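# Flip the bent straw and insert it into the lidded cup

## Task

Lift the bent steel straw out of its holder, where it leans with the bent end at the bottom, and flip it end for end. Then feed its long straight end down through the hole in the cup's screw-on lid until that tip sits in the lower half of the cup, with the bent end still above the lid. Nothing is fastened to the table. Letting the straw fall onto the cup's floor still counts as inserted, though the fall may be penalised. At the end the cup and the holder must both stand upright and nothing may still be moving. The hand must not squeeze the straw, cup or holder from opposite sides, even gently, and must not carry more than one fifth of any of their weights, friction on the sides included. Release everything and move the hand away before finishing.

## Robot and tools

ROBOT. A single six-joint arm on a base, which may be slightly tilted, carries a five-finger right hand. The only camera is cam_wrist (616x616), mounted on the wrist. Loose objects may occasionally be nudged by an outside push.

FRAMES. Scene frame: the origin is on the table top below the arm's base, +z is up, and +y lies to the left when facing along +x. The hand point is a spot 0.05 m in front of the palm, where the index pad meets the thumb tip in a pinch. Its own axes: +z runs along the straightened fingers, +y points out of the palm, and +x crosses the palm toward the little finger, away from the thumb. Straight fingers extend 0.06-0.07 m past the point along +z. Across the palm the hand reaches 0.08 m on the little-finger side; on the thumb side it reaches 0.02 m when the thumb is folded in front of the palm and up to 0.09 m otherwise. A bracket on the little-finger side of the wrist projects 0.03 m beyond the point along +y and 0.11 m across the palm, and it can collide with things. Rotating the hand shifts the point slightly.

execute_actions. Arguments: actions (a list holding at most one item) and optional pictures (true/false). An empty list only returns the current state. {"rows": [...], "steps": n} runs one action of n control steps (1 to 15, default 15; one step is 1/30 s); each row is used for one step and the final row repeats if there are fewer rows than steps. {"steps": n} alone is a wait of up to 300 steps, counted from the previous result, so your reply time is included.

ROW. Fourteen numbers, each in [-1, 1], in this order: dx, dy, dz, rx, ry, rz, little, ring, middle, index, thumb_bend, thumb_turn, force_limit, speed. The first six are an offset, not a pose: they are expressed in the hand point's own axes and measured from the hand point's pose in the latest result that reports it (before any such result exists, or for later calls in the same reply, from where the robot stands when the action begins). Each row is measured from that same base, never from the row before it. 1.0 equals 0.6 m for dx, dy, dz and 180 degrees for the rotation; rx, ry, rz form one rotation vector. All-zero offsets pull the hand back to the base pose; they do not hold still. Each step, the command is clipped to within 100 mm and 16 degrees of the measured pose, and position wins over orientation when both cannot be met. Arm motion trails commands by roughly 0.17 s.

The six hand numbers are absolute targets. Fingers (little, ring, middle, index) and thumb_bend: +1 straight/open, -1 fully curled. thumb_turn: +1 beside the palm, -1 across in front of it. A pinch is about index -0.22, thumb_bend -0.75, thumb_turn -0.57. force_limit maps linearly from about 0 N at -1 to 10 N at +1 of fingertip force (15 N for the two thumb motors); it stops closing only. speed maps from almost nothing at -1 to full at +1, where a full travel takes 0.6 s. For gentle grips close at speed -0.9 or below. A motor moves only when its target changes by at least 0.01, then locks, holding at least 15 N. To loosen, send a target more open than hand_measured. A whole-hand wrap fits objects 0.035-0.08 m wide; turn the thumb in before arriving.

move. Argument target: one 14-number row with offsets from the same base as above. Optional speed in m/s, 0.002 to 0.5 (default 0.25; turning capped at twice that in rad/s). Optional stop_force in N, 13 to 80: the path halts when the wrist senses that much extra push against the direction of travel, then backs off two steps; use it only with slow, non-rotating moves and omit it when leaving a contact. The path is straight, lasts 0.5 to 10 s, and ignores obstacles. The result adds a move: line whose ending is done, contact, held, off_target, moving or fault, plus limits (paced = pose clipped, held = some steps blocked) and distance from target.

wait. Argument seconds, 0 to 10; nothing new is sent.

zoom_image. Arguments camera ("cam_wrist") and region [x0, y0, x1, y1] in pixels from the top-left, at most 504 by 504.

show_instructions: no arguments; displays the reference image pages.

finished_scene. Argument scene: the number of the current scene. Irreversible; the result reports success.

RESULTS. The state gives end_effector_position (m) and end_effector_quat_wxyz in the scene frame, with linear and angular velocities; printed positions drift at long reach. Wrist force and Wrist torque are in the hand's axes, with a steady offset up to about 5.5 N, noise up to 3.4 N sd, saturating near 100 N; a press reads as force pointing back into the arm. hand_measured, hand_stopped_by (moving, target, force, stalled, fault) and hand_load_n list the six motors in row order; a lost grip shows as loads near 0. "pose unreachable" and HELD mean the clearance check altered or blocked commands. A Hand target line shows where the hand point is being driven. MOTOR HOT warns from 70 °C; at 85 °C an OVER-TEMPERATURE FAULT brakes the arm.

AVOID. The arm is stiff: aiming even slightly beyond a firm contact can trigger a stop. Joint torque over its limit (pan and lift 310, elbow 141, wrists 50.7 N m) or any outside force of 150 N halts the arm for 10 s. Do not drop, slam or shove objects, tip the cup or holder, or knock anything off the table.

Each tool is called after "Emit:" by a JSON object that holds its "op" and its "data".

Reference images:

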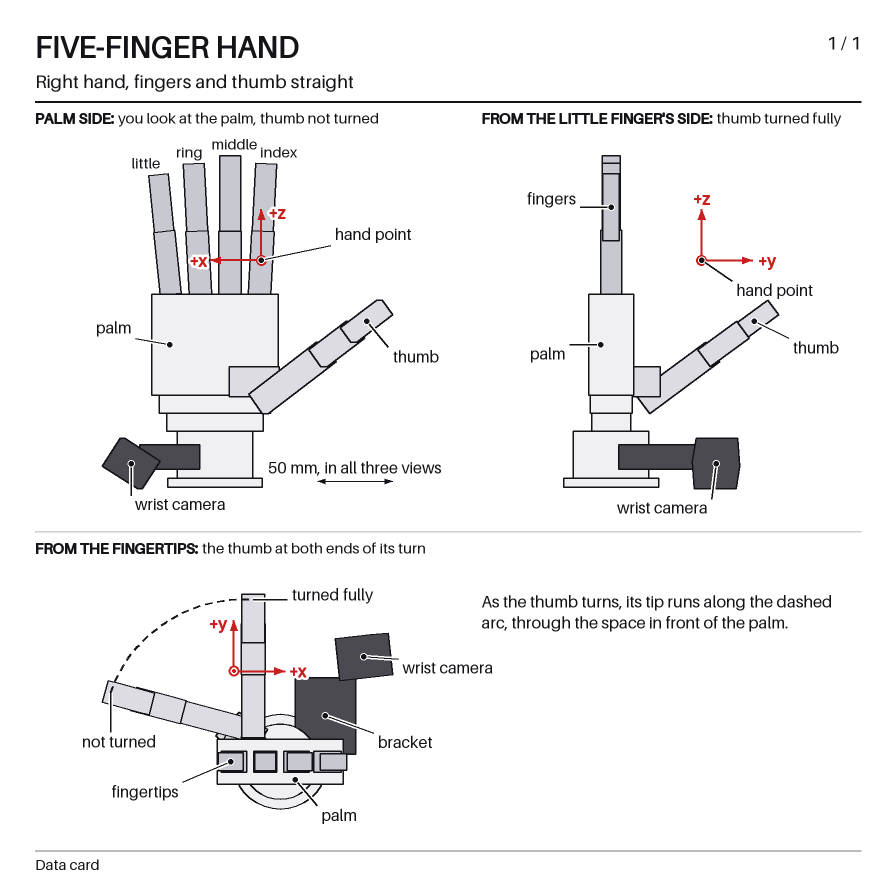

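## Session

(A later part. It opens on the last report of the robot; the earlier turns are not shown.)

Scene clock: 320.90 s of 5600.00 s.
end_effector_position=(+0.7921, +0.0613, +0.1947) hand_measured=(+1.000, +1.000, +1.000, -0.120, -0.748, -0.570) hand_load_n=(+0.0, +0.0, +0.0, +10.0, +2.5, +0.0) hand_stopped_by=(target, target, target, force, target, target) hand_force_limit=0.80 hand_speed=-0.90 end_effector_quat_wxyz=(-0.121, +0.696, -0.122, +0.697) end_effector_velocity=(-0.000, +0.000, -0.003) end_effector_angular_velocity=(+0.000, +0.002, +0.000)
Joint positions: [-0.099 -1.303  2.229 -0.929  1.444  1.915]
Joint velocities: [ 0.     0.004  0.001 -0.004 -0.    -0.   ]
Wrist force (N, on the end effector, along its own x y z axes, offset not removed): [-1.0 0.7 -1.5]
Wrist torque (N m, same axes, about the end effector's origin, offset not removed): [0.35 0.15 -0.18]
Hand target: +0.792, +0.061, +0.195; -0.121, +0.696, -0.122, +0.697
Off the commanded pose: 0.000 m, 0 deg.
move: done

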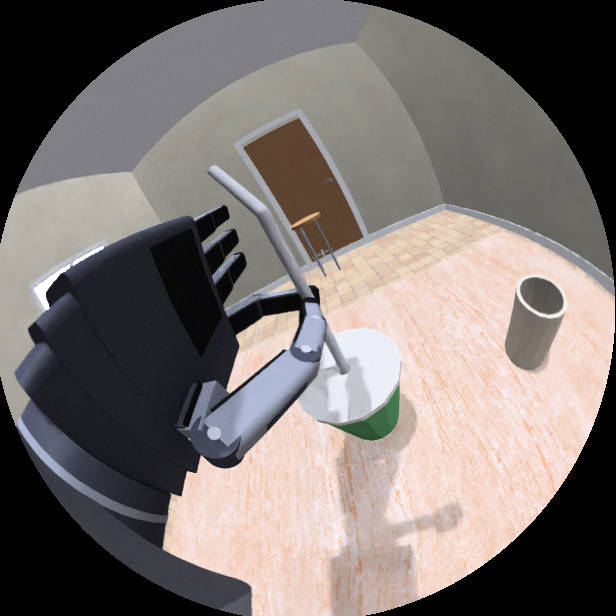

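In. Descend, then loosen gradually.

Emit:
{"op": "move", "data": {"target": [-0.066,0.027,-0.008,0,0,0,1,1,1,-0.38,-0.75,-0.57,0.8,-0.9], "speed": 0.02, "stop_force": 13}}

Emit:
{"op": "move", "data": {"target": [0,0,0,0,0,0,1,1,1,-0.092,-0.75,-0.57,0.8,-0.97]}}

Emit:
{"op": "move", "data": {"target": [0,0,0,0,0,0,1,1,1,-0.08,-0.75,-0.57,0.8,-0.99]}}

Scene clock: 333.13 s of 5600.00 s.
end_effector_position=(+0.7874, +0.0595, +0.1521) hand_measured=(+1.000, +1.000, +1.000, -0.120, -0.748, -0.570) hand_load_n=(+0.0, +0.0, +0.0, +10.0, +2.5, +0.0) hand_stopped_by=(target, target, target, force, target, target) hand_force_limit=0.80 hand_speed=-0.90 end_effector_quat_wxyz=(-0.121, +0.696, -0.122, +0.697) end_effector_velocity=(-0.000, -0.000, -0.002) end_effector_angular_velocity=(-0.000, +0.000, -0.000)
Joint positions: [-0.104 -1.236  2.256 -1.024  1.439  1.915]
Joint velocities: [-0.001  0.003  0.001 -0.004 -0.    -0.   ]
Wrist force (N, on the end effector, along its own x y z axes, offset not removed): [-0.3 -0.6 -1.3]
Wrist torque (N m, same axes, about the end effector's origin, offset not removed): [0.17 -0.01 -0.12]
Hand target: +0.787, +0.059, +0.152; -0.121, +0.696, -0.122, +0.697
Off the commanded pose: 0.000 m, 0 deg.
After step 90, 6.80 s passed at rest.
move: done

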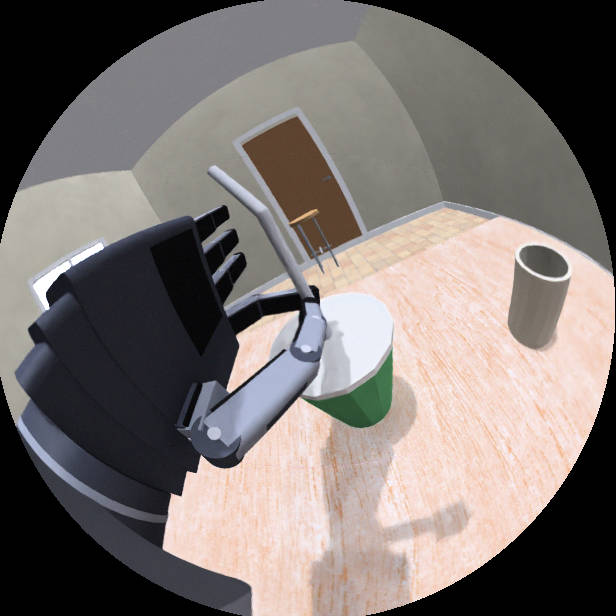

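Scene clock: 333.90 s of 5600.00 s.
end_effector_position=(+0.7874, +0.0595, +0.1520) hand_measured=(+1.000, +1.000, +1.000, -0.092, -0.748, -0.570) hand_load_n=(+0.0, +0.0, +0.0, +0.0, +0.0, +0.0) hand_stopped_by=(target, target, target, moving, target, target) hand_force_limit=0.80 hand_speed=-0.97 end_effector_quat_wxyz=(-0.121, +0.696, -0.122, +0.697) end_effector_velocity=(+0.000, +0.000, +0.002) end_effector_angular_velocity=(-0.000, -0.002, +0.000)
Joint positions: [-0.104 -1.236  2.256 -1.024  1.439  1.915]
Joint velocities: [ 0.    -0.002 -0.     0.    -0.    -0.   ]
Wrist force (N, on the end effector, along its own x y z axes, offset not removed): [-0.2 1.2 -0.9]
Wrist torque (N m, same axes, about the end effector's origin, offset not removed): [0.38 0.02 -0.05]
Hand target: +0.787, +0.060, +0.152; -0.121, +0.696, -0.122, +0.697
Off the commanded pose: 0.000 m, 0 deg.
move: done

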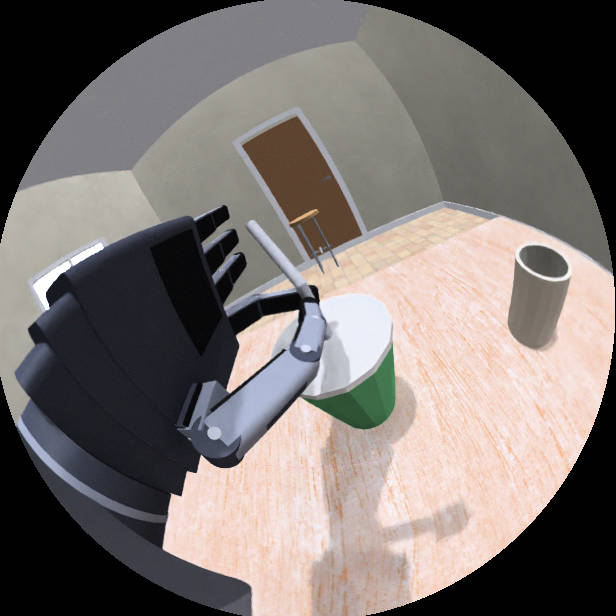

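Scene clock: 334.40 s of 5600.00 s.
end_effector_position=(+0.7874, +0.0595, +0.1520) hand_measured=(+1.000, +1.000, +1.000, -0.084, -0.748, -0.570) hand_load_n=(+0.0, +0.0, +0.0, +0.0, +0.0, +0.0) hand_stopped_by=(target, target, target, moving, target, target) hand_force_limit=0.80 hand_speed=-0.99 end_effector_quat_wxyz=(-0.121, +0.696, -0.122, +0.697) end_effector_velocity=(-0.001, +0.001, -0.001) end_effector_angular_velocity=(+0.001, +0.002, +0.001)
Joint positions: [-0.104 -1.236  2.256 -1.024  1.439  1.915]
Joint velocities: [ 0.001  0.001  0.001  0.    -0.     0.   ]
Wrist force (N, on the end effector, along its own x y z axes, offset not removed): [-1.6 0.4 -0.7]
Wrist torque (N m, same axes, about the end effector's origin, offset not removed): [0.30 0.14 -0.24]
Hand target: +0.787, +0.060, +0.152; -0.121, +0.696, -0.122, +0.697
Off the commanded pose: 0.000 m, 0 deg.
move: done

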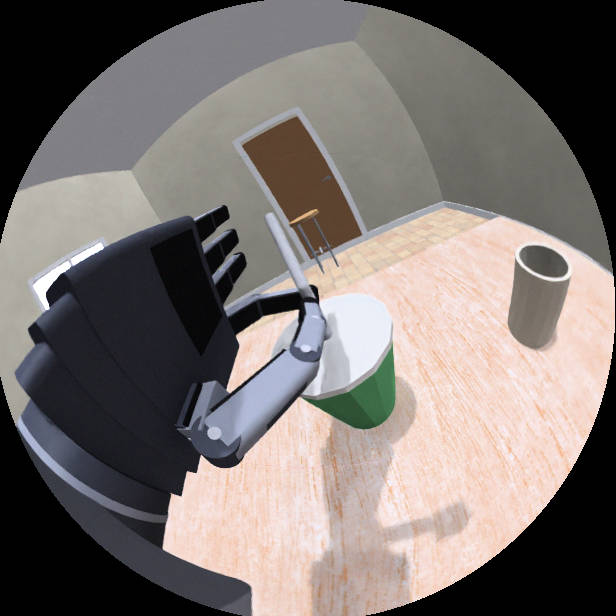

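Emit:
{"op": "move", "data": {"target": [0,0,0,0,0,0,1,1,1,1,-0.75,-0.57,0.8,-0.4]}}

Emit:
{"op": "move", "data": {"target": [-0.02,-0.08,-0.2,0,0,0,1,1,1,1,-0.75,-0.57,0.8,-0.4], "speed": 0.1}}

Emit:
{"op": "wait", "data": {"seconds": 2}}

Scene clock: 345.50 s of 5600.00 s.
end_effector_position=(+0.7874, +0.0595, +0.1520) hand_measured=(+1.000, +1.000, +1.000, +1.000, -0.748, -0.570) hand_load_n=(+0.0, +0.0, +0.0, +0.0, +0.0, +0.0) hand_stopped_by=(target, target, target, target, target, target) hand_force_limit=0.80 hand_speed=-0.40 end_effector_quat_wxyz=(-0.121, +0.696, -0.122, +0.697) end_effector_velocity=(+0.001, -0.000, +0.001) end_effector_angular_velocity=(-0.000, -0.002, -0.001)
Joint positions: [-0.104 -1.236  2.256 -1.024  1.439  1.915]
Joint velocities: [-0.    -0.001 -0.001 -0.     0.     0.   ]
Wrist force (N, on the end effector, along its own x y z axes, offset not removed): [-2.0 -0.9 -0.9]
Wrist torque (N m, same axes, about the end effector's origin, offset not removed): [0.06 0.25 -0.28]
Hand target: +0.787, +0.060, +0.152; -0.121, +0.696, -0.122, +0.697
Off the commanded pose: 0.000 m, 0 deg.
After step 90, 6.73 s passed at rest.
move: done

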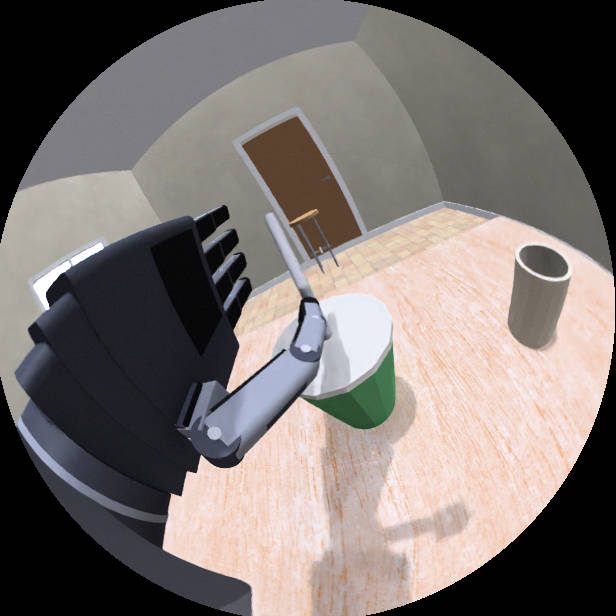

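Scene clock: 347.27 s of 5600.00 s.
end_effector_position=(+0.6676, +0.1088, +0.1570) hand_measured=(+1.000, +1.000, +1.000, +1.000, -0.748, -0.570) hand_load_n=(+0.0, +0.0, +0.0, +0.0, +0.0, +0.0) hand_stopped_by=(target, target, target, target, target, target) hand_force_limit=0.80 hand_speed=-0.40 end_effector_quat_wxyz=(-0.121, +0.696, -0.122, +0.697) end_effector_velocity=(-0.002, +0.001, +0.000) end_effector_angular_velocity=(-0.000, +0.000, +0.001)
Joint positions: [-0.018 -1.37   2.45  -1.084  1.525  1.915]
Joint velocities: [ 0.002 -0.003  0.003 -0.     0.002 -0.   ]
Wrist force (N, on the end effector, along its own x y z axes, offset not removed): [-0.6 -1.3 -2.7]
Wrist torque (N m, same axes, about the end effector's origin, offset not removed): [0.17 0.04 -0.20]
Hand target: +0.667, +0.109, +0.157; -0.121, +0.696, -0.122, +0.697
Off the commanded pose: 0.000 m, 0 deg.
move: done

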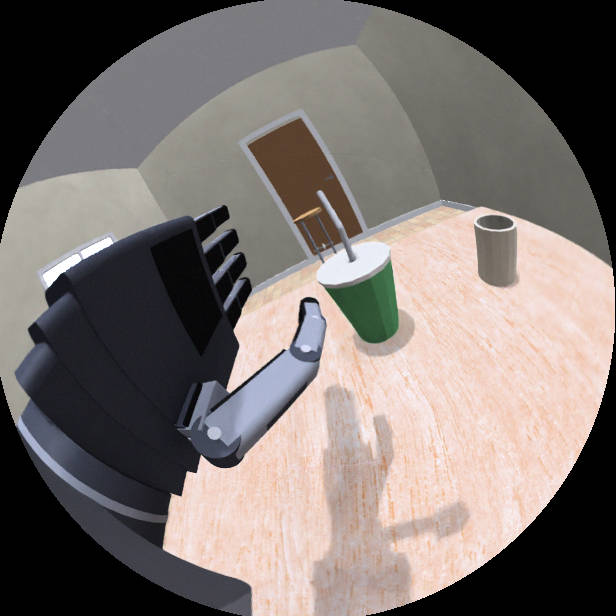

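Scene clock: 349.27 s of 5600.00 s.
end_effector_position=(+0.6674, +0.1089, +0.1570) hand_measured=(+1.000, +1.000, +1.000, +1.000, -0.748, -0.570) hand_load_n=(+0.0, +0.0, +0.0, +0.0, +0.0, +0.0) hand_stopped_by=(target, target, target, target, target, target) hand_force_limit=0.80 hand_speed=-0.40 end_effector_quat_wxyz=(-0.121, +0.696, -0.122, +0.697) end_effector_velocity=(-0.001, -0.000, -0.001) end_effector_angular_velocity=(+0.000, +0.002, -0.000)
Joint positions: [-0.018 -1.37   2.45  -1.084  1.525  1.915]
Joint velocities: [-0.     0.001  0.001  0.     0.    -0.   ]
Wrist force (N, on the end effector, along its own x y z axes, offset not removed): [-2.0 -0.5 0.8]
Wrist torque (N m, same axes, about the end effector's origin, offset not removed): [-0.01 0.21 -0.29]
Hand target: +0.667, +0.109, +0.157; -0.121, +0.696, -0.122, +0.697
Off the commanded pose: 0.000 m, 0 deg.
Steps of this call (steps 1 to 60: nothing new was sent). Readings (end_effector_position | what the end effector reports):
1: (+0.6676, +0.1088, +0.1570) | hand_measured=(+1.000, +1.000, +1.000, +1.000, -0.748, -0.570) hand_load_n=(+0.0, +0.0, +0.0, +0.0, +0.0, +0.0) hand_stopped_by=(target, target, target, target, target, target) hand_force_limit=0.80 hand_speed=-0.40
2: (+0.6675, +0.1088, +0.1570) | hand_measured=(+1.000, +1.000, +1.000, +1.000, -0.748, -0.570) hand_load_n=(+0.0, +0.0, +0.0, +0.0, +0.0, +0.0) hand_stopped_by=(target, target, target, target, target, target) hand_force_limit=0.80 hand_speed=-0.40
4: (+0.6675, +0.1088, +0.1570) | hand_measured=(+1.000, +1.000, +1.000, +1.000, -0.748, -0.570) hand_load_n=(+0.0, +0.0, +0.0, +0.0, +0.0, +0.0) hand_stopped_by=(target, target, target, target, target, target) hand_force_limit=0.80 hand_speed=-0.40
8: (+0.6674, +0.1089, +0.1570) | hand_measured=(+1.000, +1.000, +1.000, +1.000, -0.748, -0.570) hand_load_n=(+0.0, +0.0, +0.0, +0.0, +0.0, +0.0) hand_stopped_by=(target, target, target, target, target, target) hand_force_limit=0.80 hand_speed=-0.40
60: the state above

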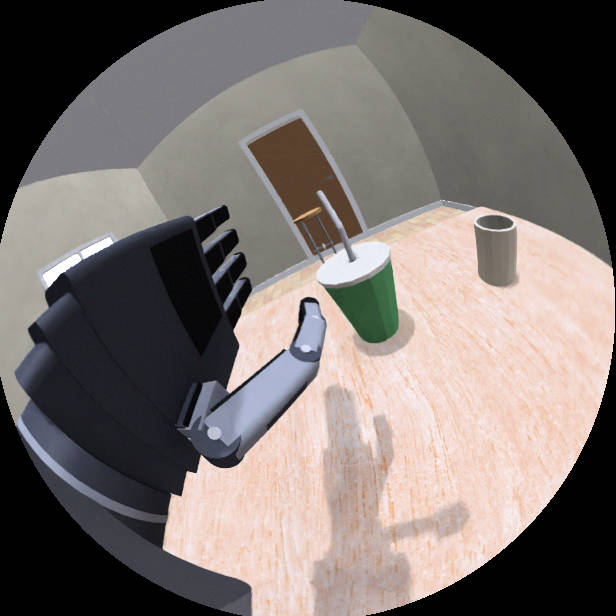

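Emit:
{"op": "finished_scene", "data": {"scene": 1}}

The scene is finished: the task was done.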